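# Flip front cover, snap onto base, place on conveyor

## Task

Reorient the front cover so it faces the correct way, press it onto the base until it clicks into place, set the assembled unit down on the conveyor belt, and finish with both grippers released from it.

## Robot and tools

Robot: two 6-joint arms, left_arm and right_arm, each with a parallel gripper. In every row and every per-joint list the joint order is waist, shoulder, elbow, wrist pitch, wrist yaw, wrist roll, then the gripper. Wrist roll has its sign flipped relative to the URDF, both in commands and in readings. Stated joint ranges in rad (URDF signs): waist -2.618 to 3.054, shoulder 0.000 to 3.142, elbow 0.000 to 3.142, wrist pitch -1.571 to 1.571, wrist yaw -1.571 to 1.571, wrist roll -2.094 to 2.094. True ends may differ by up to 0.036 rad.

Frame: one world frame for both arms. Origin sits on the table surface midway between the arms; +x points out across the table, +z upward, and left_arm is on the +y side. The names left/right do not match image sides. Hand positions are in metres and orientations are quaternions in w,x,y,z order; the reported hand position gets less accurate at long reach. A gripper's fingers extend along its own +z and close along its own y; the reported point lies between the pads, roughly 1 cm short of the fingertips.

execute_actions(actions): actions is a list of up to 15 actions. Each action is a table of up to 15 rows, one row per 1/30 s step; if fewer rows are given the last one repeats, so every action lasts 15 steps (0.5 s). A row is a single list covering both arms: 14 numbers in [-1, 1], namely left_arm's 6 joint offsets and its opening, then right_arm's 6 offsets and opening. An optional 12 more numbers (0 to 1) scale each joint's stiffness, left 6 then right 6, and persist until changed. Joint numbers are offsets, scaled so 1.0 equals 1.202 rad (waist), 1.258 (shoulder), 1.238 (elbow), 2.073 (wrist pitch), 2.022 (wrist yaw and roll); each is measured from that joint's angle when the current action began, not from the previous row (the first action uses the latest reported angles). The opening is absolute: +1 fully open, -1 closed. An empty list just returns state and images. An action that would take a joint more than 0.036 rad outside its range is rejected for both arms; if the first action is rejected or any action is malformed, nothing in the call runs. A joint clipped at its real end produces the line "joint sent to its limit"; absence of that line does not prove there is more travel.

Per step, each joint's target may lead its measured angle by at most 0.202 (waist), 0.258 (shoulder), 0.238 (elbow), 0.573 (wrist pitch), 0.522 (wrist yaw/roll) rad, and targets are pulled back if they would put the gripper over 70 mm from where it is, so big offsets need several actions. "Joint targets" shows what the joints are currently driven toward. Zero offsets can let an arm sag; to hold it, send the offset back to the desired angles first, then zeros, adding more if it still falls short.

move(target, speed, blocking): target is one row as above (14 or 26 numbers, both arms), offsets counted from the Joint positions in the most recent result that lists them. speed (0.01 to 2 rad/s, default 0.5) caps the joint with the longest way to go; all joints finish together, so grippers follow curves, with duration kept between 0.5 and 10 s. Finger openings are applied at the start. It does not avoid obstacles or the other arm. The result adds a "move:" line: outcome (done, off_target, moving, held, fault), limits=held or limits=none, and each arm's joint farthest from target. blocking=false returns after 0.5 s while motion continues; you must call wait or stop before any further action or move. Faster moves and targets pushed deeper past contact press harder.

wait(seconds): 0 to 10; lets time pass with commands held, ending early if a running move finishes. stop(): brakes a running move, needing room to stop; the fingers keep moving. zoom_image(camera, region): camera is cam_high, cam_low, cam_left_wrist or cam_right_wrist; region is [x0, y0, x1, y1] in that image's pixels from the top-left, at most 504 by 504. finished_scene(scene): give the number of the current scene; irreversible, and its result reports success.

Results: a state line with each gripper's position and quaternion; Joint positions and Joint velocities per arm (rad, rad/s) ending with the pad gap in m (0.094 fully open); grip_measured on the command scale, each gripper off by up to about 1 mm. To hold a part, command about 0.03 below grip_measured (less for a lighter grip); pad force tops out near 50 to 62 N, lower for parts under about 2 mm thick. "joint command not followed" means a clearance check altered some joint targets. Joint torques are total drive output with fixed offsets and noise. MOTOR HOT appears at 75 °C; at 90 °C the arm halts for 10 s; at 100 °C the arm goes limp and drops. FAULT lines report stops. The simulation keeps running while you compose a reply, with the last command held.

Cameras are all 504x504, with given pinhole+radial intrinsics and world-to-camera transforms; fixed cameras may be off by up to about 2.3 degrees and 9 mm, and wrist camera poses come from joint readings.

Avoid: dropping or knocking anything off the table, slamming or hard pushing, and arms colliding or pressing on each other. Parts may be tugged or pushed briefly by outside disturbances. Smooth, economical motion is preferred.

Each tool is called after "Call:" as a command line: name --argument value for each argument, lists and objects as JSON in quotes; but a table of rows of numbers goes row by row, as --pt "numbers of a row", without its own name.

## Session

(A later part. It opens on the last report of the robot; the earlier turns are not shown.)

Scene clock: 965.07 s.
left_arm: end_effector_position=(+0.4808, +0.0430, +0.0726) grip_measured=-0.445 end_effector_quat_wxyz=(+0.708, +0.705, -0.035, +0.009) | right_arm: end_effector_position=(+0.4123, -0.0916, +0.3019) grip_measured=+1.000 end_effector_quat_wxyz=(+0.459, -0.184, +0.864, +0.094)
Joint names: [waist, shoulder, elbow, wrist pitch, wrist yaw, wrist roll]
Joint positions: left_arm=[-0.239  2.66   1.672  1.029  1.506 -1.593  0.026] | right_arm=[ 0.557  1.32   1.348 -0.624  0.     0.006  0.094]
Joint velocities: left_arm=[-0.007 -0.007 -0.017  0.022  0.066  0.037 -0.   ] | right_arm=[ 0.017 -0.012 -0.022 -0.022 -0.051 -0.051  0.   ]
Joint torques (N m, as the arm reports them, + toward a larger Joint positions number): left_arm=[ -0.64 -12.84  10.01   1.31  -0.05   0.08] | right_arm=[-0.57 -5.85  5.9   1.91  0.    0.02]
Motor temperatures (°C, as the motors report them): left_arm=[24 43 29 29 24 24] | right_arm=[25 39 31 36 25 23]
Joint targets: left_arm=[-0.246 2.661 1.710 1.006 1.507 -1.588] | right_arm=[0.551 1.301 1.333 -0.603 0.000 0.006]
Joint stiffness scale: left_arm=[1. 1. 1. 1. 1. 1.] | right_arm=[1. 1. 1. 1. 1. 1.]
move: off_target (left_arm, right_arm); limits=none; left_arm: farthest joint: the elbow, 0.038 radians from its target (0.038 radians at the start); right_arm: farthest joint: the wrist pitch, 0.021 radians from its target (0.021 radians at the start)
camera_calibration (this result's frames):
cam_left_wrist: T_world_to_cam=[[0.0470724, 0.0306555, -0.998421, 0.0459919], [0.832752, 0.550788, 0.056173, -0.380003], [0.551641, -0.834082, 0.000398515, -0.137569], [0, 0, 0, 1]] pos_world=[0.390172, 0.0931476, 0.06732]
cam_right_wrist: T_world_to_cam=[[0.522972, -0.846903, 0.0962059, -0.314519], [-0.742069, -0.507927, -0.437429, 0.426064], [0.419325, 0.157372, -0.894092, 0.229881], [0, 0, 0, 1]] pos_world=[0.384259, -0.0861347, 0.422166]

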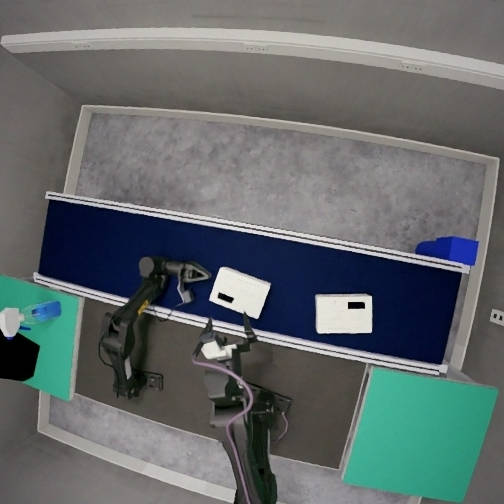

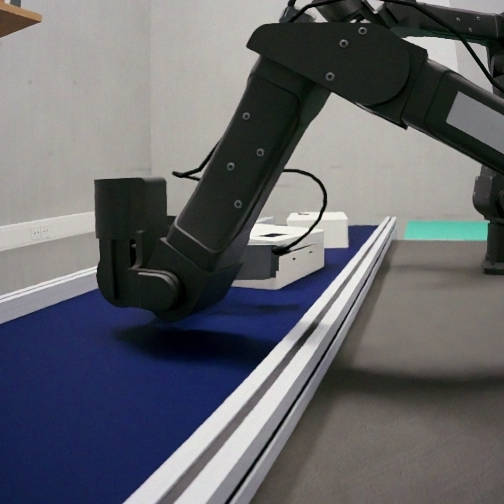

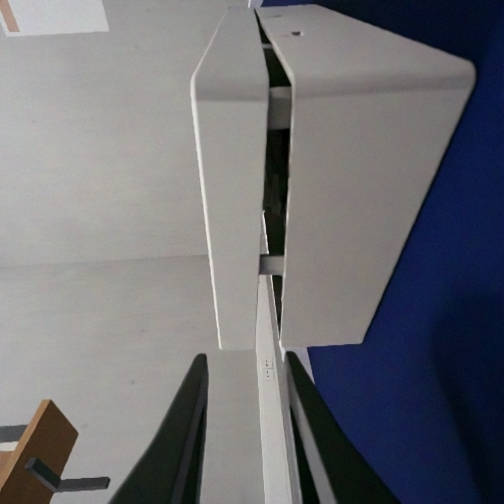

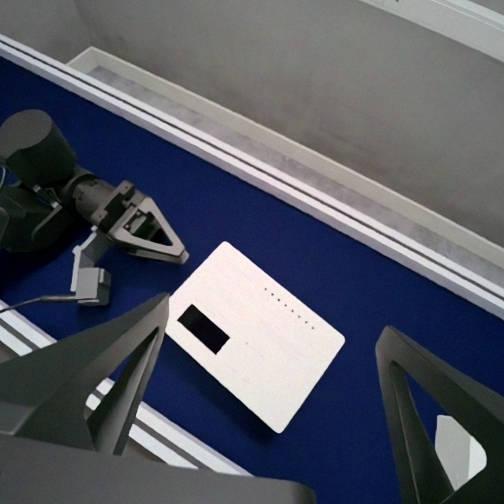

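Call:
move --target '[-0.031,0.0286,0.121,-0.045,0,0,-0.447, -0.005,-0.015,-0.012,0.01,0,0,1]' --speed 0.12

Scene clock: 1086.80 s.
left_arm: end_effector_position=(+0.4913, +0.0259, +0.0843) grip_measured=-0.445 end_effector_quat_wxyz=(+0.708, +0.704, -0.054, +0.008) | right_arm: end_effector_position=(+0.4123, -0.0916, +0.3019) grip_measured=+1.000 end_effector_quat_wxyz=(+0.459, -0.184, +0.864, +0.094)
Joint names: [waist, shoulder, elbow, wrist pitch, wrist yaw, wrist roll]
Joint positions: left_arm=[-0.268  2.689  1.788  0.961  1.506 -1.598  0.026] | right_arm=[ 0.557  1.32   1.348 -0.624  0.     0.006  0.094]
Joint velocities: left_arm=[-0.022  0.002 -0.012  0.037  0.081 -0.037 -0.   ] | right_arm=[-0.007 -0.002 -0.002 -0.051 -0.037  0.022  0.   ]
Joint torques (N m, as the arm reports them, + toward a larger Joint positions number): left_arm=[ -0.69 -12.84   9.99   1.28  -0.05   0.09] | right_arm=[-0.56 -5.87  5.91  1.91  0.    0.02]
Motor temperatures (°C, as the motors report them): left_arm=[24 47 30 29 24 24] | right_arm=[25 38 31 38 25 23]
Joint targets: left_arm=[-0.276 2.696 1.822 0.935 1.506 -1.593] | right_arm=[0.551 1.301 1.333 -0.603 0.000 0.006]
Joint stiffness scale: left_arm=[1. 1. 1. 1. 1. 1.] | right_arm=[1. 1. 1. 1. 1. 1.]
move: off_target (left_arm, right_arm); limits=none; left_arm: farthest joint: the elbow, 0.033 radians from its target (0.150 radians at the start); right_arm: farthest joint: the wrist pitch, 0.021 radians from its target (0.021 radians at the start)
camera_calibration (this result's frames):
cam_left_wrist: T_world_to_cam=[[0.073283, 0.0262807, -0.996965, 0.0448888], [0.847082, 0.525981, 0.0761309, -0.388077], [0.526385, -0.85009, 0.0162836, -0.146117], [0, 0, 0, 1]] pos_world=[0.402358, 0.0787287, 0.0766765]
cam_right_wrist: T_world_to_cam=[[0.522972, -0.846903, 0.0962059, -0.314519], [-0.742069, -0.507927, -0.437429, 0.426064], [0.419325, 0.157372, -0.894092, 0.229881], [0, 0, 0, 1]] pos_world=[0.384259, -0.0861347, 0.422166]

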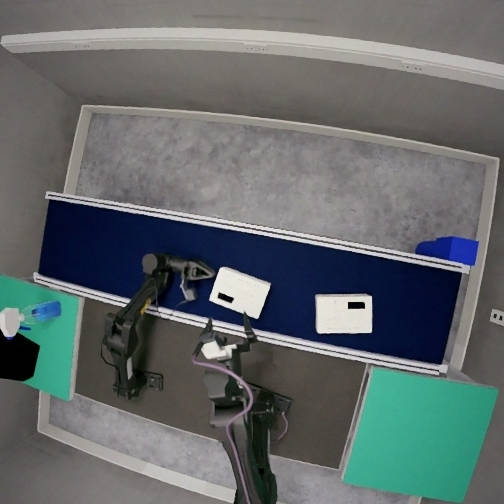

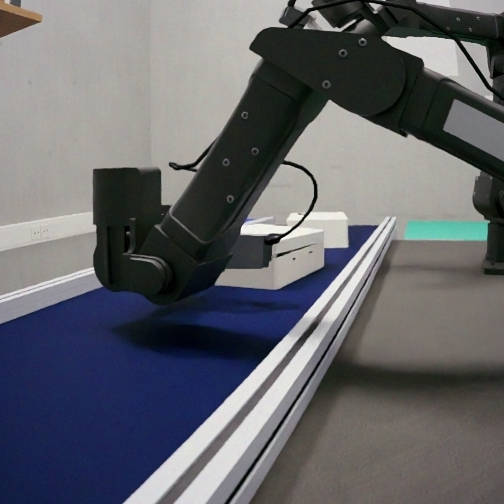

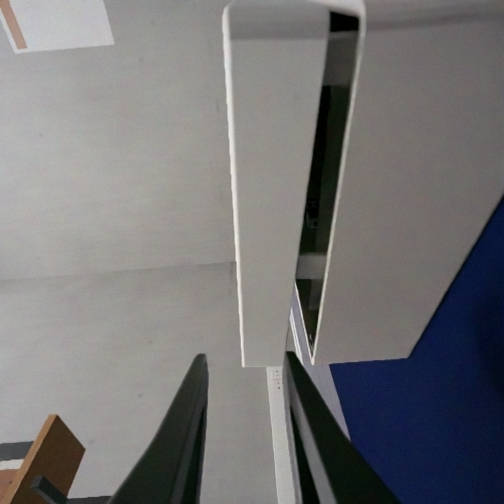

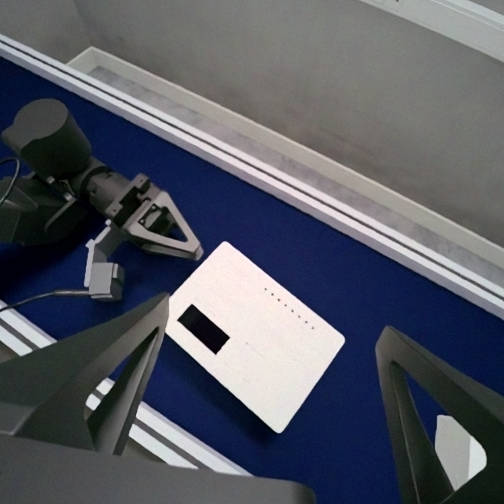

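Call:
move --target '[-0.0067,0.015,0.0275,-0.0125,0,0,-0.447, -0.005,-0.015,-0.012,0.01,0,0,1]' --speed 0.05

Scene clock: 1095.80 s.
left_arm: end_effector_position=(+0.4907, +0.0260, +0.0761) grip_measured=-0.445 end_effector_quat_wxyz=(+0.708, +0.704, -0.050, +0.003) | right_arm: end_effector_position=(+0.4123, -0.0916, +0.3019) grip_measured=+1.000 end_effector_quat_wxyz=(+0.459, -0.184, +0.864, +0.094)
Joint names: [waist, shoulder, elbow, wrist pitch, wrist yaw, wrist roll]
Joint positions: left_arm=[-0.268  2.705  1.788  0.959  1.506 -1.603  0.026] | right_arm=[ 0.557  1.32   1.348 -0.624  0.     0.006  0.094]
Joint velocities: left_arm=[ 0.012  0.022  0.007  0.022 -0.022  0.125 -0.   ] | right_arm=[ 0.012 -0.022 -0.002 -0.022  0.037  0.037  0.   ]
Joint torques (N m, as the arm reports them, + toward a larger Joint positions number): left_arm=[ -0.67 -12.96   9.87   1.32  -0.07   0.07] | right_arm=[-0.57 -5.86  5.9   1.91  0.    0.02]
Motor temperatures (°C, as the motors report them): left_arm=[24 48 30 29 24 24] | right_arm=[25 38 31 38 25 23]
Joint targets: left_arm=[-0.276 2.708 1.823 0.935 1.506 -1.598] | right_arm=[0.551 1.301 1.333 -0.603 0.000 0.006]
Joint stiffness scale: left_arm=[1. 1. 1. 1. 1. 1.] | right_arm=[1. 1. 1. 1. 1. 1.]
move: off_target (left_arm, right_arm); limits=none; left_arm: farthest joint: the elbow, 0.034 radians from its target (0.034 radians at the start); right_arm: farthest joint: the wrist pitch, 0.021 radians from its target (0.021 radians at the start)
camera_calibration (this result's frames):
cam_left_wrist: T_world_to_cam=[[0.0604863, 0.028273, -0.997769, 0.0429538], [0.847987, 0.525853, 0.066307, -0.386681], [0.526554, -0.850106, 0.00783171, -0.145046], [0, 0, 0, 1]] pos_world=[0.401677, 0.0788183, 0.0696336]
cam_right_wrist: T_world_to_cam=[[0.522972, -0.846903, 0.0962059, -0.314519], [-0.742069, -0.507927, -0.437429, 0.426064], [0.419325, 0.157372, -0.894092, 0.229881], [0, 0, 0, 1]] pos_world=[0.384259, -0.0861347, 0.422166]

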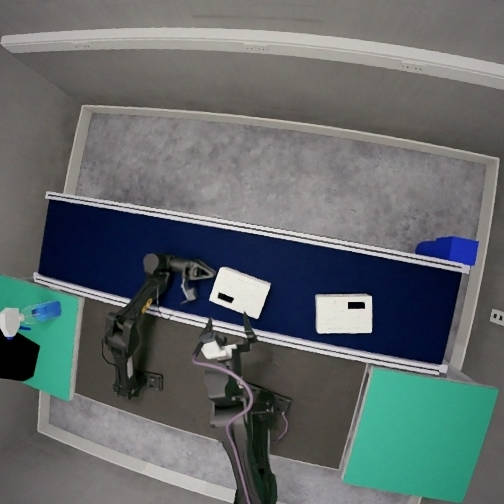

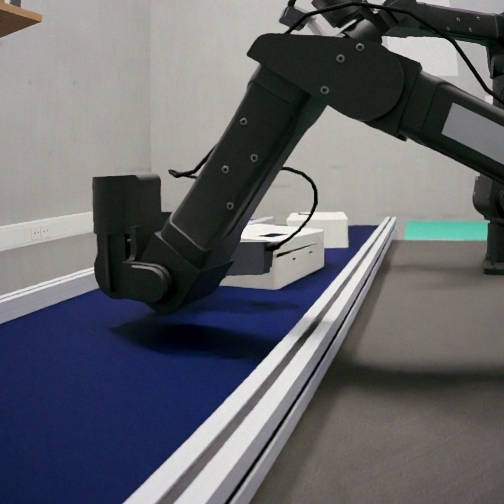

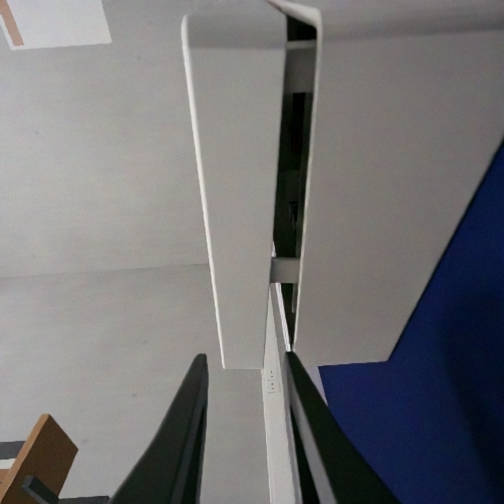

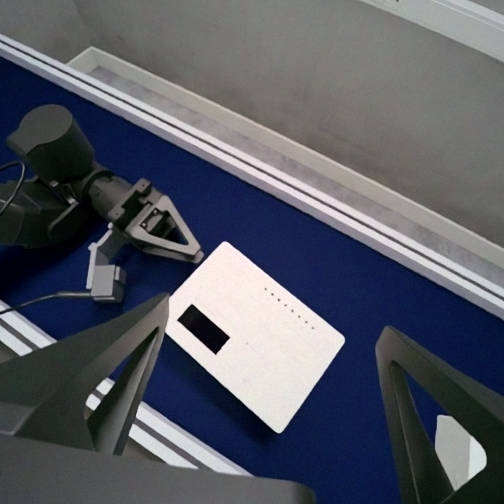

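Call:
zoom_image --camera "cam_left_wrist" --region '[190, 240, 350, 400]'

Region (190, 240, 350, 400) of cam_left_wrist's 504x504 image, scaled by 3.150, with more detail than that image has.

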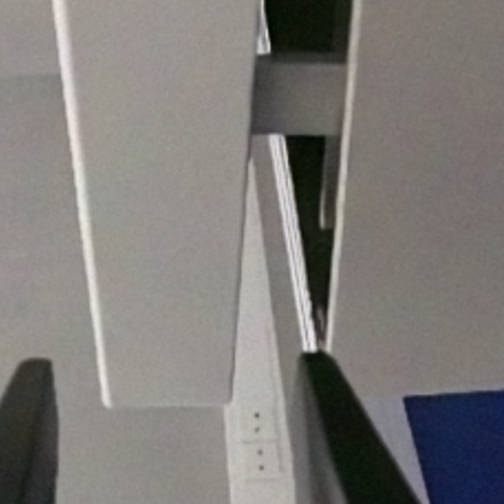

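Call:
move --target '[-0.019,0.002,0.0444,-0.0212,0,0.005,-0.447, -0.005,-0.015,-0.012,0.01,0,0,1]' --speed 0.05

Scene clock: 1132.10 s.
left_arm: end_effector_position=(+0.4904, +0.0181, +0.0803) grip_measured=-0.445 end_effector_quat_wxyz=(+0.708, +0.704, -0.057, +0.000) | right_arm: end_effector_position=(+0.4123, -0.0916, +0.3019) grip_measured=+1.000 end_effector_quat_wxyz=(+0.459, -0.184, +0.864, +0.094)
Joint names: [waist, shoulder, elbow, wrist pitch, wrist yaw, wrist roll]
Joint positions: left_arm=[-0.283  2.706  1.811  0.941  1.507 -1.606  0.026] | right_arm=[ 0.557  1.32   1.348 -0.624  0.     0.006  0.094]
Joint velocities: left_arm=[-0.002 -0.002 -0.022  0.051 -0.022 -0.007  0.   ] | right_arm=[-0.007 -0.017 -0.007 -0.037 -0.022 -0.022  0.   ]
Joint torques (N m, as the arm reports them, + toward a larger Joint positions number): left_arm=[ -0.77 -13.14   9.93   1.22  -0.08   0.15] | right_arm=[-0.57 -5.85  5.9   1.91  0.    0.02]
Motor temperatures (°C, as the motors report them): left_arm=[24 49 31 29 24 24] | right_arm=[25 37 31 39 25 23]
Joint targets: left_arm=[-0.291 2.707 1.843 0.915 1.507 -1.593] | right_arm=[0.551 1.301 1.333 -0.603 0.000 0.006]
Joint stiffness scale: left_arm=[1. 1. 1. 1. 1. 1.] | right_arm=[1. 1. 1. 1. 1. 1.]
move: off_target (left_arm, right_arm); limits=none; left_arm: farthest joint: the elbow, 0.032 radians from its target (0.055 radians at the start); right_arm: farthest joint: the wrist pitch, 0.021 radians from its target (0.021 radians at the start)
camera_calibration (this result's frames):
cam_left_wrist: T_world_to_cam=[[0.0673261, 0.0266492, -0.997375, 0.0440697], [0.855268, 0.513236, 0.0714468, -0.386357], [0.513793, -0.857833, 0.011762, -0.145539], [0, 0, 0, 1]] pos_world=[0.402249, 0.0722695, 0.0732698]
cam_right_wrist: T_world_to_cam=[[0.522972, -0.846903, 0.0962059, -0.314519], [-0.742069, -0.507927, -0.437429, 0.426064], [0.419325, 0.157372, -0.894092, 0.229881], [0, 0, 0, 1]] pos_world=[0.384259, -0.0861347, 0.422166]

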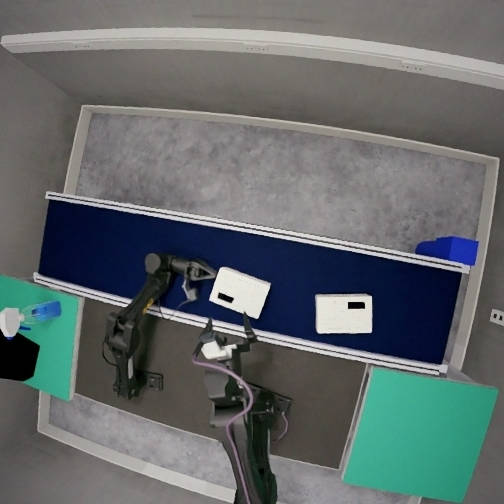

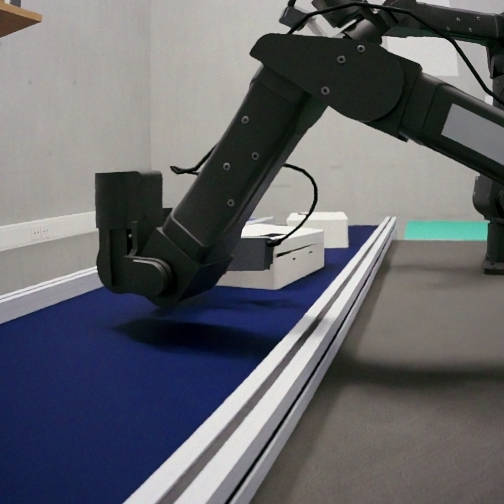

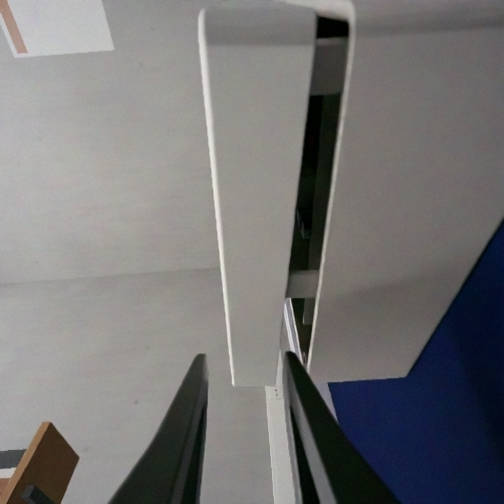

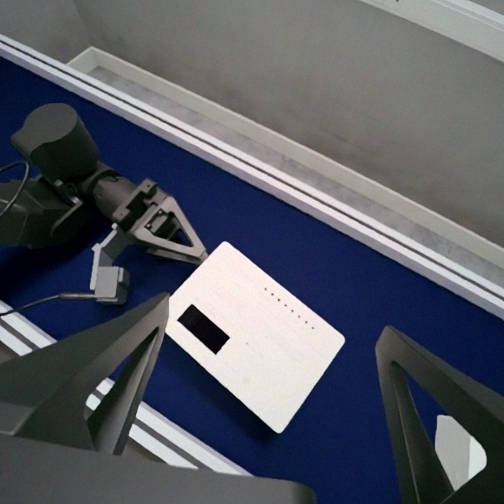

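Call:
zoom_image --camera "cam_left_wrist" --region '[190, 240, 350, 400]'

Call:
zoom_image --camera "cam_right_wrist" --region '[130, 200, 270, 310]'

Region (190, 240, 350, 400) of cam_left_wrist's 504x504 image, scaled by 3.150, with more detail than that image has.

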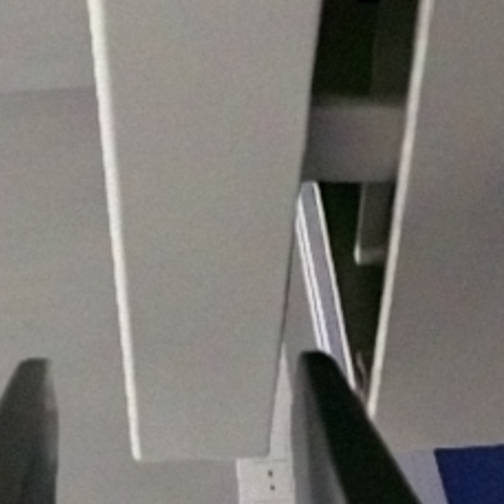

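Region (130, 200, 270, 310) of cam_right_wrist's 504x504 image, scaled by 3.600, with more detail than that image has; it fills the top 396 rows of this view, and the rest is white.

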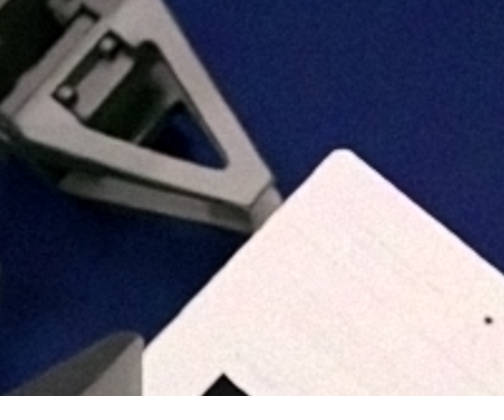

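Call:
move --target '[-0.031,0.001,0.026,-0.0125,0,0.0064,-0.447, -0.005,-0.015,-0.012,0.01,0,0,1]' --speed 0.03

Scene clock: 1157.93 s.
left_arm: end_effector_position=(+0.4827, +0.0030, +0.0803) grip_measured=-0.445 end_effector_quat_wxyz=(+0.708, +0.703, -0.068, -0.009) | right_arm: end_effector_position=(+0.4123, -0.0916, +0.3019) grip_measured=+1.000 end_effector_quat_wxyz=(+0.459, -0.184, +0.864, +0.094)
Joint names: [waist, shoulder, elbow, wrist pitch, wrist yaw, wrist roll]
Joint positions: left_arm=[-0.313  2.706  1.811  0.941  1.507 -1.609  0.026] | right_arm=[ 0.557  1.32   1.348 -0.624  0.     0.006  0.094]
Joint velocities: left_arm=[-0.002  0.012 -0.007 -0.051 -0.022 -0.022  0.   ] | right_arm=[ 0.007 -0.012  0.002 -0.007 -0.051  0.051  0.   ]
Joint torques (N m, as the arm reports them, + toward a larger Joint positions number): left_arm=[ -0.63 -13.13   9.91   1.27  -0.03   0.19] | right_arm=[-0.57 -5.86  5.9   1.91  0.    0.02]
Motor temperatures (°C, as the motors report them): left_arm=[24 50 31 29 24 24] | right_arm=[25 37 31 39 25 23]
Joint targets: left_arm=[-0.320 2.707 1.843 0.915 1.507 -1.593] | right_arm=[0.551 1.301 1.333 -0.603 0.000 0.006]
Joint stiffness scale: left_arm=[1. 1. 1. 1. 1. 1.] | right_arm=[1. 1. 1. 1. 1. 1.]
move: off_target (left_arm, right_arm); limits=none; left_arm: farthest joint: the elbow, 0.032 radians from its target (0.032 radians at the start); right_arm: farthest joint: the wrist pitch, 0.021 radians from its target (0.021 radians at the start)
camera_calibration (this result's frames):
cam_left_wrist: T_world_to_cam=[[0.0703612, 0.0244078, -0.997223, 0.0434913], [0.86999, 0.487588, 0.0733181, -0.379176], [0.488023, -0.872733, 0.0130728, -0.142101], [0, 0, 0, 1]] pos_world=[0.396168, 0.0598034, 0.0730286]
cam_right_wrist: T_world_to_cam=[[0.522972, -0.846903, 0.0962059, -0.314519], [-0.742069, -0.507927, -0.437429, 0.426064], [0.419325, 0.157372, -0.894092, 0.229881], [0, 0, 0, 1]] pos_world=[0.384259, -0.0861347, 0.422166]

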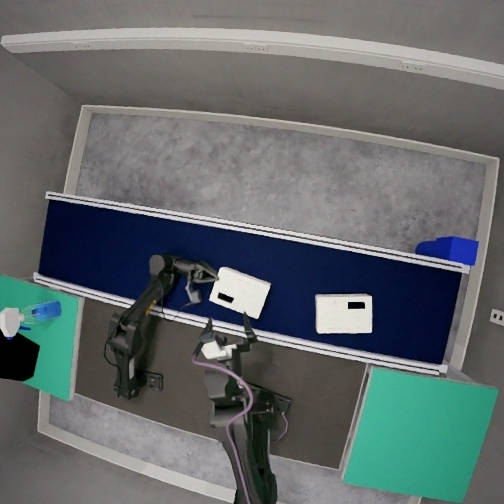

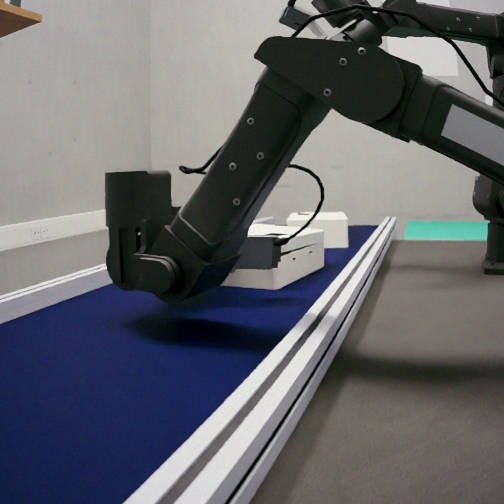

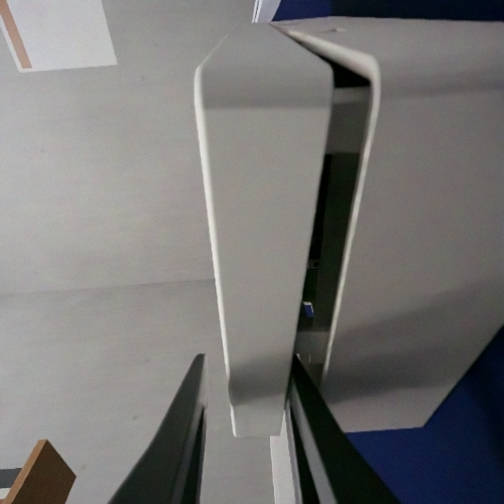

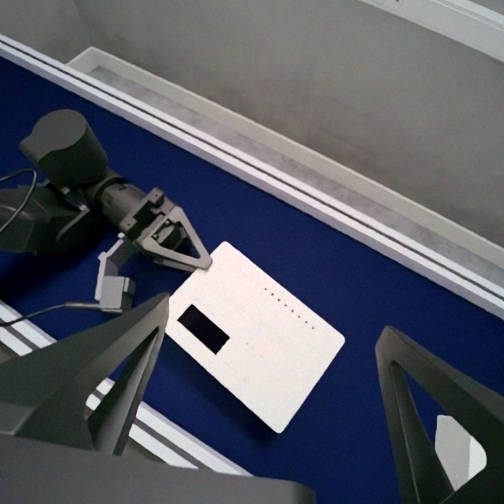

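Call:
zoom_image --camera "cam_left_wrist" --region '[190, 280, 370, 460]'

Call:
zoom_image --camera "cam_right_wrist" --region '[130, 200, 270, 310]'

Region (190, 280, 370, 460) of cam_left_wrist's 504x504 image, scaled by 2.800, with more detail than that image has.

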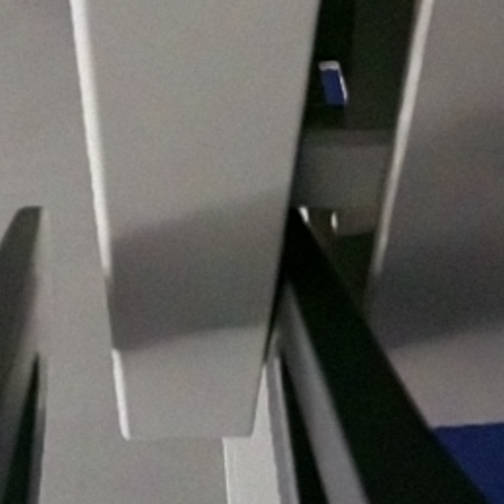

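Region (130, 200, 270, 310) of cam_right_wrist's 504x504 image, scaled by 3.600, with more detail than that image has; it fills the top 396 rows of this view, and the rest is white.

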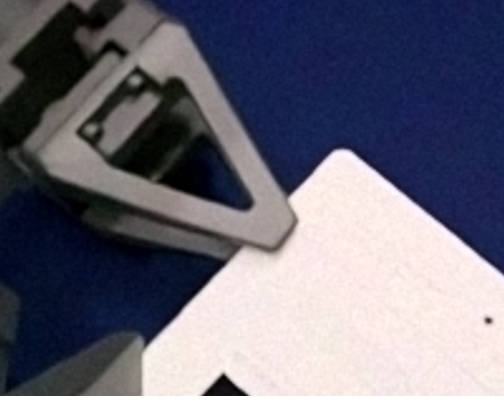

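Call:
move --target '[-0.019,0.001,0.026,-0.0125,0,0.008,-0.447, -0.005,-0.015,-0.012,0.01,0,0,1]' --speed 0.03

Scene clock: 1176.47 s.
left_arm: end_effector_position=(+0.4789, -0.0038, +0.0802) grip_measured=-0.445 end_effector_quat_wxyz=(+0.708, +0.702, -0.074, -0.014) | right_arm: end_effector_position=(+0.4123, -0.0916, +0.3019) grip_measured=+1.000 end_effector_quat_wxyz=(+0.459, -0.184, +0.864, +0.094)
Joint names: [waist, shoulder, elbow, wrist pitch, wrist yaw, wrist roll]
Joint positions: left_arm=[-0.326  2.706  1.811  0.939  1.507 -1.611  0.026] | right_arm=[ 0.557  1.32   1.348 -0.624  0.     0.006  0.094]
Joint velocities: left_arm=[ 0.027 -0.022  0.007 -0.007 -0.11  -0.051 -0.   ] | right_arm=[-0.007 -0.002  0.012  0.007 -0.037 -0.022  0.   ]
Joint torques (N m, as the arm reports them, + toward a larger Joint positions number): left_arm=[ -0.95 -13.15   9.91   1.27  -0.06   0.2 ] | right_arm=[-0.57 -5.86  5.89  1.91  0.    0.02]
Motor temperatures (°C, as the motors report them): left_arm=[24 51 31 29 24 24] | right_arm=[25 37 31 39 25 23]
Joint targets: left_arm=[-0.335 2.707 1.843 0.914 1.507 -1.593] | right_arm=[0.551 1.301 1.333 -0.603 0.000 0.006]
Joint stiffness scale: left_arm=[1. 1. 1. 1. 1. 1.] | right_arm=[1. 1. 1. 1. 1. 1.]
move: off_target (left_arm, right_arm); limits=none; left_arm: farthest joint: the elbow, 0.032 radians from its target (0.032 radians at the start); right_arm: farthest joint: the wrist pitch, 0.021 radians from its target (0.021 radians at the start)
camera_calibration (this result's frames):
cam_left_wrist: T_world_to_cam=[[0.0714559, 0.0234175, -0.997169, 0.0432954], [0.876545, 0.475601, 0.0739811, -0.375817], [0.475987, -0.879349, 0.013458, -0.140573], [0, 0, 0, 1]] pos_world=[0.393238, 0.0541118, 0.072868]
cam_right_wrist: T_world_to_cam=[[0.522972, -0.846903, 0.0962059, -0.314519], [-0.742069, -0.507927, -0.437429, 0.426064], [0.419325, 0.157372, -0.894092, 0.229881], [0, 0, 0, 1]] pos_world=[0.384259, -0.0861347, 0.422166]

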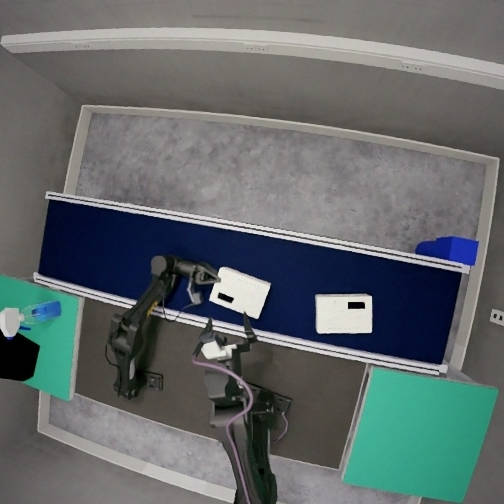

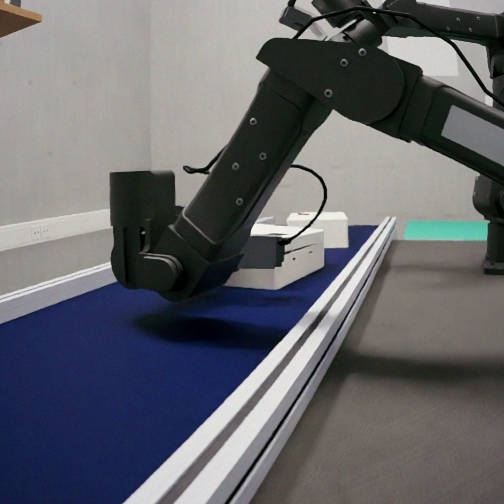

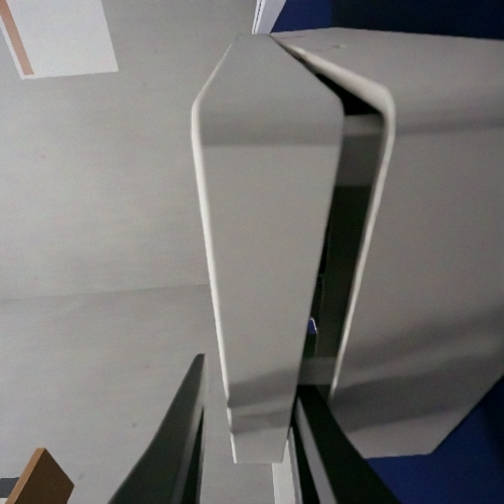

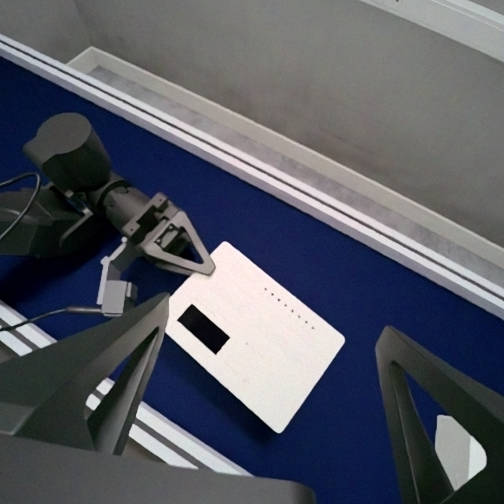

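Call:
move --target '[-0.007,0.001,0.026,-0.0125,0,0.008,-0.68, -0.005,-0.015,-0.012,0.01,0,0,1]' --speed 0.03

Scene clock: 1185.27 s.
left_arm: end_effector_position=(+0.4789, -0.0038, +0.0797) grip_measured=-0.646 end_effector_quat_wxyz=(+0.708, +0.703, -0.070, -0.018) | right_arm: end_effector_position=(+0.4123, -0.0916, +0.3019) grip_measured=+1.000 end_effector_quat_wxyz=(+0.459, -0.184, +0.864, +0.094)
Joint names: [waist, shoulder, elbow, wrist pitch, wrist yaw, wrist roll]
Joint positions: left_arm=[-0.326  2.706  1.811  0.934  1.507 -1.605  0.017] | right_arm=[ 0.557  1.32   1.348 -0.624  0.     0.006  0.094]
Joint velocities: left_arm=[ 0.007  0.002  0.002 -0.007  0.037 -0.081 -0.   ] | right_arm=[ 0.012 -0.017 -0.007 -0.051 -0.007  0.081  0.   ]
Joint torques (N m, as the arm reports them, + toward a larger Joint positions number): left_arm=[ -0.83 -13.22   9.89   1.3   -0.05   0.13] | right_arm=[-0.56 -5.86  5.89  1.91  0.    0.02]
Motor temperatures (°C, as the motors report them): left_arm=[24 51 31 29 24 24] | right_arm=[25 37 31 39 25 23]
Joint targets: left_arm=[-0.335 2.707 1.843 0.914 1.507 -1.595] | right_arm=[0.551 1.301 1.333 -0.603 0.000 0.006]
Joint stiffness scale: left_arm=[1. 1. 1. 1. 1. 1.] | right_arm=[1. 1. 1. 1. 1. 1.]
move: off_target (left_arm, right_arm); limits=none; left_arm: farthest joint: the elbow, 0.032 radians from its target (0.032 radians at the start); right_arm: farthest joint: the wrist pitch, 0.021 radians from its target (0.021 radians at the start)
camera_calibration (this result's frames):
cam_left_wrist: T_world_to_cam=[[0.0601845, 0.0251883, -0.997869, 0.048289], [0.877337, 0.475464, 0.0649166, -0.375454], [0.476086, -0.879374, 0.00651696, -0.140073], [0, 0, 0, 1]] pos_world=[0.39318, 0.0541217, 0.0734721]
cam_right_wrist: T_world_to_cam=[[0.522972, -0.846903, 0.0962059, -0.314519], [-0.742069, -0.507927, -0.437429, 0.426064], [0.419325, 0.157372, -0.894092, 0.229881], [0, 0, 0, 1]] pos_world=[0.384259, -0.0861347, 0.422166]

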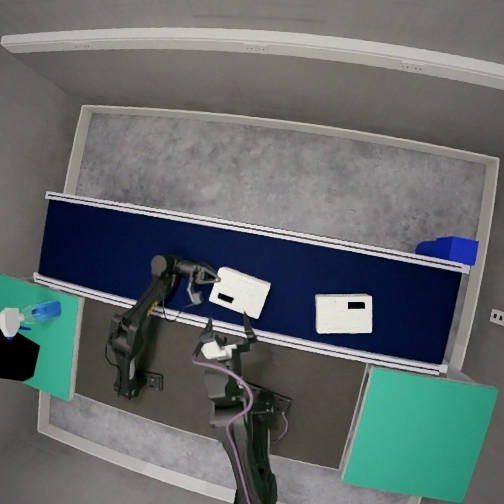

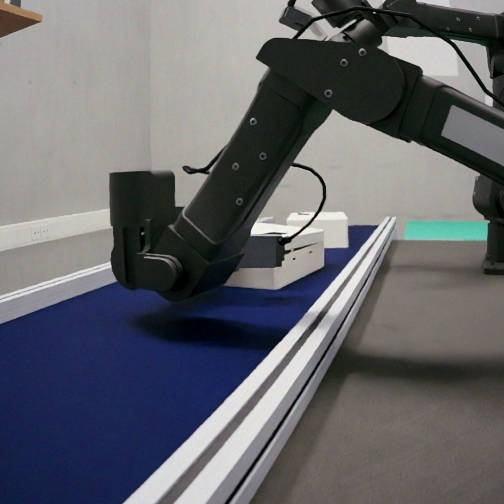

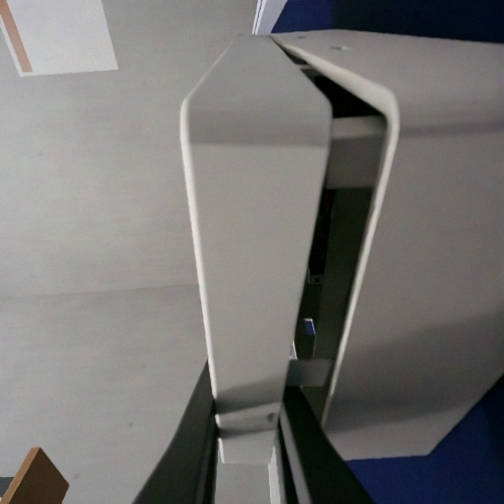

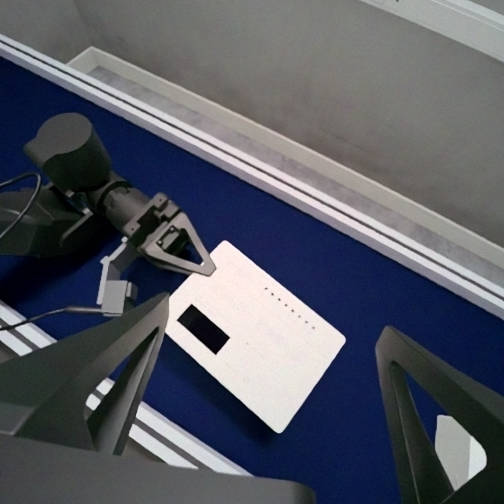

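Call:
move --target '[-0.007,-0.052,0.026,-0.032,0,0.005,-0.68, -0.005,-0.015,-0.012,0.01,0,0,1]' --speed 0.05

Scene clock: 1198.83 s.
left_arm: end_effector_position=(+0.4801, -0.0041, +0.0939) grip_measured=-0.646 end_effector_quat_wxyz=(+0.707, +0.703, -0.066, -0.022) | right_arm: end_effector_position=(+0.4123, -0.0916, +0.3019) grip_measured=+1.000 end_effector_quat_wxyz=(+0.459, -0.184, +0.864, +0.094)
Joint names: [waist, shoulder, elbow, wrist pitch, wrist yaw, wrist roll]
Joint positions: left_arm=[-0.326  2.671  1.811  0.888  1.507 -1.606  0.017] | right_arm=[ 0.557  1.32   1.348 -0.624  0.     0.006  0.094]
Joint velocities: left_arm=[ 0.007 -0.007 -0.007 -0.022  0.037  0.007 -0.002] | right_arm=[-0.012  0.017 -0.012 -0.022  0.066 -0.037  0.   ]
Joint torques (N m, as the arm reports them, + toward a larger Joint positions number): left_arm=[ -0.65 -15.2   10.07   1.36  -0.04   0.12] | right_arm=[-0.56 -5.86  5.9   1.91  0.    0.02]
Motor temperatures (°C, as the motors report them): left_arm=[24 52 31 29 24 24] | right_arm=[25 37 31 39 25 23]
Joint targets: left_arm=[-0.335 2.641 1.843 0.867 1.507 -1.595] | right_arm=[0.551 1.301 1.333 -0.603 0.000 0.006]
Joint stiffness scale: left_arm=[1. 1. 1. 1. 1. 1.] | right_arm=[1. 1. 1. 1. 1. 1.]
move: off_target (left_arm, right_arm); limits=none; left_arm: farthest joint: the elbow, 0.032 radians from its target (0.032 radians at the start); right_arm: farthest joint: the wrist pitch, 0.021 radians from its target (0.021 radians at the start)
camera_calibration (this result's frames):
cam_left_wrist: T_world_to_cam=[[0.0489661, 0.0273456, -0.998426, 0.0677821], [0.878016, 0.475334, 0.0560796, -0.376808], [0.47612, -0.87938, -0.00073465, -0.140269], [0, 0, 0, 1]] pos_world=[0.39431, 0.053907, 0.0887036]
cam_right_wrist: T_world_to_cam=[[0.522972, -0.846903, 0.0962059, -0.314519], [-0.742069, -0.507927, -0.437429, 0.426064], [0.419325, 0.157372, -0.894092, 0.229881], [0, 0, 0, 1]] pos_world=[0.384259, -0.0861347, 0.422166]

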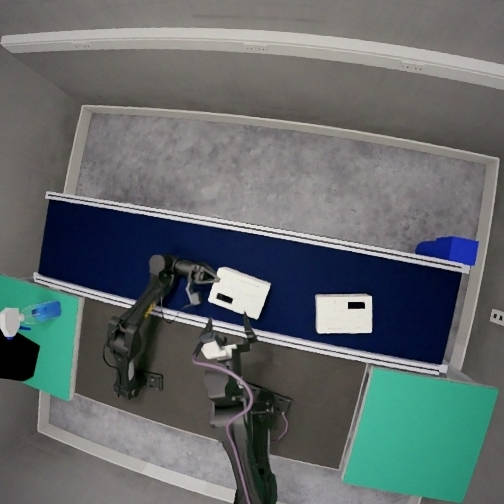

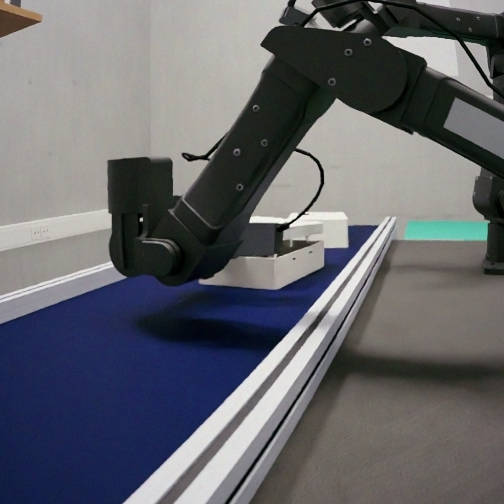

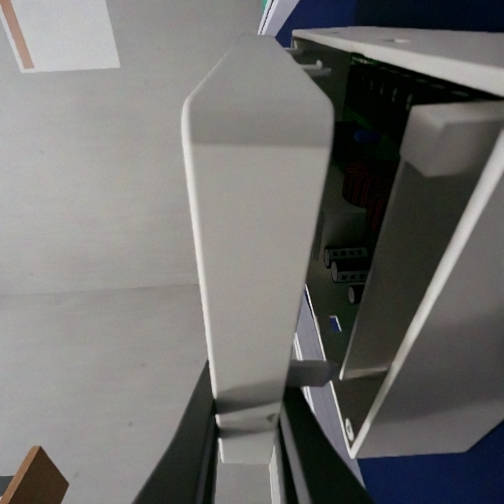

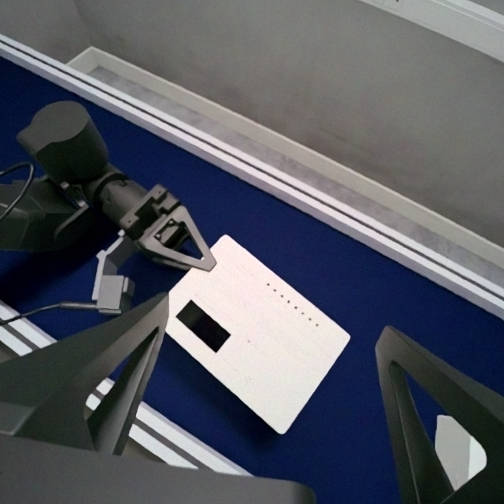

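Call:
move --target '[-0.007,-0.098,0.026,-0.055,0,0.005,-0.68, -0.005,-0.015,-0.012,0.01,0,0,1]' --speed 0.08

Scene clock: 1208.10 s.
left_arm: end_effector_position=(+0.4807, -0.0042, +0.1355) grip_measured=-0.646 end_effector_quat_wxyz=(+0.707, +0.703, -0.068, -0.020) | right_arm: end_effector_position=(+0.4123, -0.0916, +0.3019) grip_measured=+1.000 end_effector_quat_wxyz=(+0.459, -0.184, +0.864, +0.094)
Joint names: [waist, shoulder, elbow, wrist pitch, wrist yaw, wrist roll]
Joint positions: left_arm=[-0.326  2.577  1.811  0.794  1.507 -1.611  0.017] | right_arm=[ 0.557  1.32   1.348 -0.624  0.     0.006  0.094]
Joint velocities: left_arm=[-0.017 -0.007 -0.002 -0.081  0.037 -0.007  0.001] | right_arm=[-0.022  0.002 -0.007  0.007 -0.022 -0.007  0.   ]
Joint torques (N m, as the arm reports them, + toward a larger Joint positions number): left_arm=[ -0.67 -15.07  10.28   1.28  -0.04   0.19] | right_arm=[-0.57 -5.86  5.91  1.91  0.    0.02]
Motor temperatures (°C, as the motors report them): left_arm=[24 54 31 29 24 24] | right_arm=[25 37 31 39 25 23]
Joint targets: left_arm=[-0.335 2.548 1.843 0.773 1.507 -1.596] | right_arm=[0.551 1.301 1.333 -0.603 0.000 0.006]
Joint stiffness scale: left_arm=[1. 1. 1. 1. 1. 1.] | right_arm=[1. 1. 1. 1. 1. 1.]
move: off_target (left_arm, right_arm); limits=none; left_arm: farthest joint: the elbow, 0.032 radians from its target (0.032 radians at the start); right_arm: farthest joint: the wrist pitch, 0.021 radians from its target (0.021 radians at the start)
camera_calibration (this result's frames):
cam_left_wrist: T_world_to_cam=[[0.0550084, 0.0265688, -0.998132, 0.106349], [0.877657, 0.475389, 0.0610229, -0.380089], [0.476122, -0.879375, 0.00283209, -0.14109], [0, 0, 0, 1]] pos_world=[0.394914, 0.0537933, 0.129744]
cam_right_wrist: T_world_to_cam=[[0.522972, -0.846903, 0.0962059, -0.314519], [-0.742069, -0.507927, -0.437429, 0.426064], [0.419325, 0.157372, -0.894092, 0.229881], [0, 0, 0, 1]] pos_world=[0.384259, -0.0861347, 0.422166]

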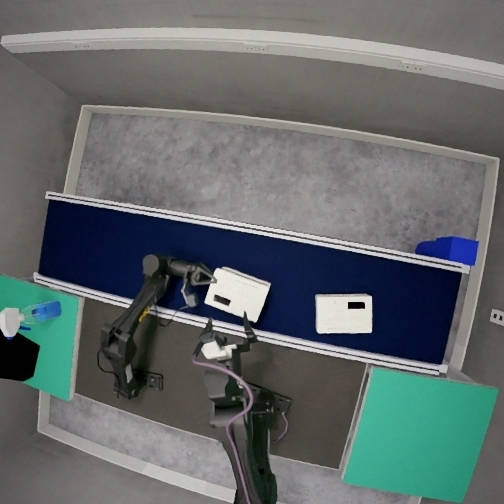

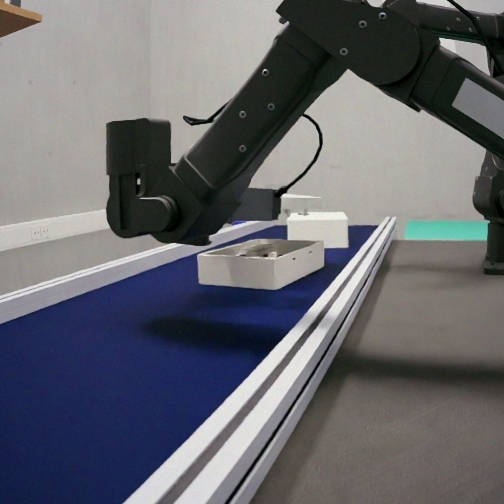

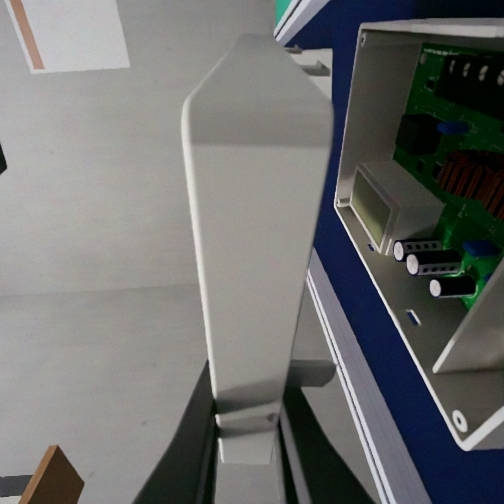

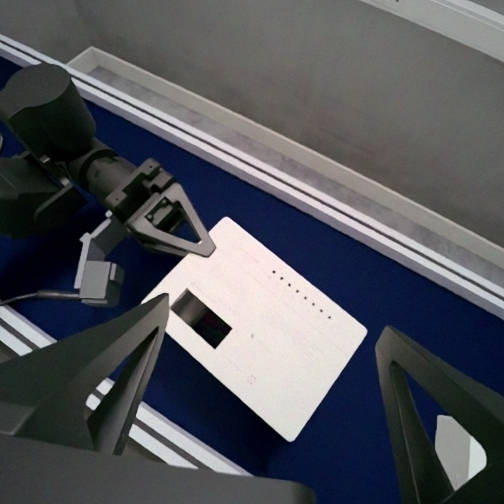

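Call:
move --target '[0.619,-0.634,-0.683,0.038,-0.156,0.005,-0.68, -0.005,-0.015,-0.012,0.01,0,0,1]' --speed 0.35

Scene clock: 1304.67 s.
left_arm: end_effector_position=(+0.4297, +0.3549, +0.2414) grip_measured=-0.645 end_effector_quat_wxyz=(+0.624, +0.642, +0.286, +0.342) | right_arm: end_effector_position=(+0.4123, -0.0916, +0.3019) grip_measured=+1.000 end_effector_quat_wxyz=(+0.459, -0.184, +0.864, +0.094)
Joint names: [waist, shoulder, elbow, wrist pitch, wrist yaw, wrist roll]
Joint positions: left_arm=[ 0.416  1.806  0.983  0.86   1.205 -1.618  0.017] | right_arm=[ 0.557  1.32   1.348 -0.624  0.     0.006  0.094]
Joint velocities: left_arm=[ 0.017 -0.037 -0.017 -0.022 -0.051  0.022  0.   ] | right_arm=[ 0.017 -0.012 -0.002  0.022 -0.066  0.081  0.   ]
Joint torques (N m, as the arm reports them, + toward a larger Joint positions number): left_arm=[ 0.06 -9.8   6.51  1.8  -0.16  0.22] | right_arm=[-0.56 -5.86  5.9   1.9   0.01  0.02]
Motor temperatures (°C, as the motors report them): left_arm=[24 58 31 29 24 24] | right_arm=[25 36 31 40 25 23]
Joint targets: left_arm=[0.418 1.779 0.966 0.873 1.191 -1.601] | right_arm=[0.551 1.301 1.333 -0.603 0.000 0.006]
Joint stiffness scale: left_arm=[1. 1. 1. 1. 1. 1.] | right_arm=[1. 1. 1. 1. 1. 1.]
move: off_target (left_arm, right_arm); limits=none; left_arm: farthest joint: the shoulder, 0.026 radians from its target (0.798 radians at the start); right_arm: farthest joint: the wrist pitch, 0.021 radians from its target (0.021 radians at the start)
camera_calibration (this result's frames):
cam_left_wrist: T_world_to_cam=[[0.0219203, 0.0648868, -0.997652, 0.205911], [0.0284644, 0.997447, 0.0654989, -0.333936], [0.999354, -0.0298333, 0.0200174, -0.331858], [0, 0, 0, 1]] pos_world=[0.336636, 0.309822, 0.233943]
cam_right_wrist: T_world_to_cam=[[0.522972, -0.846903, 0.0962059, -0.314519], [-0.742069, -0.507927, -0.437429, 0.426064], [0.419325, 0.157372, -0.894092, 0.229881], [0, 0, 0, 1]] pos_world=[0.384259, -0.0861347, 0.422166]

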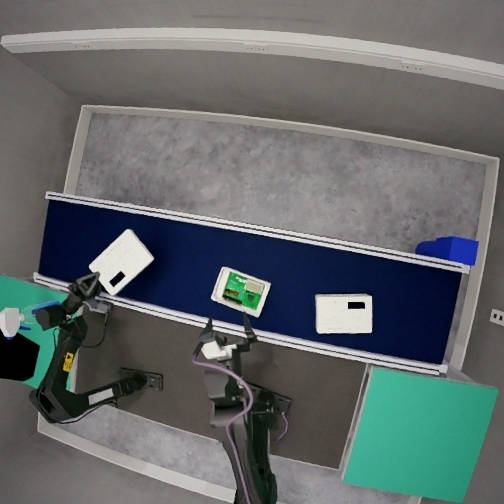

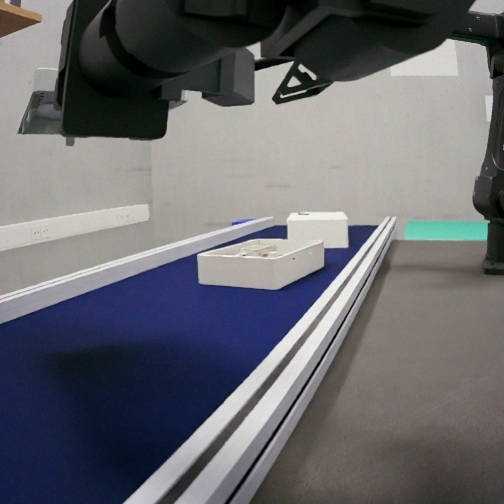

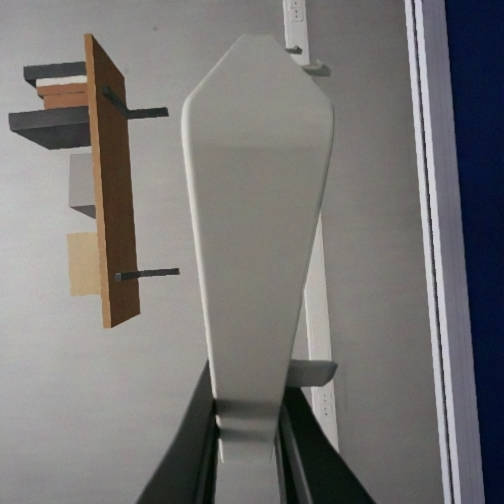

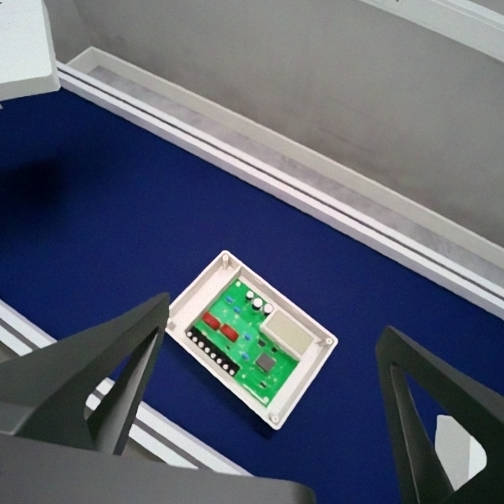

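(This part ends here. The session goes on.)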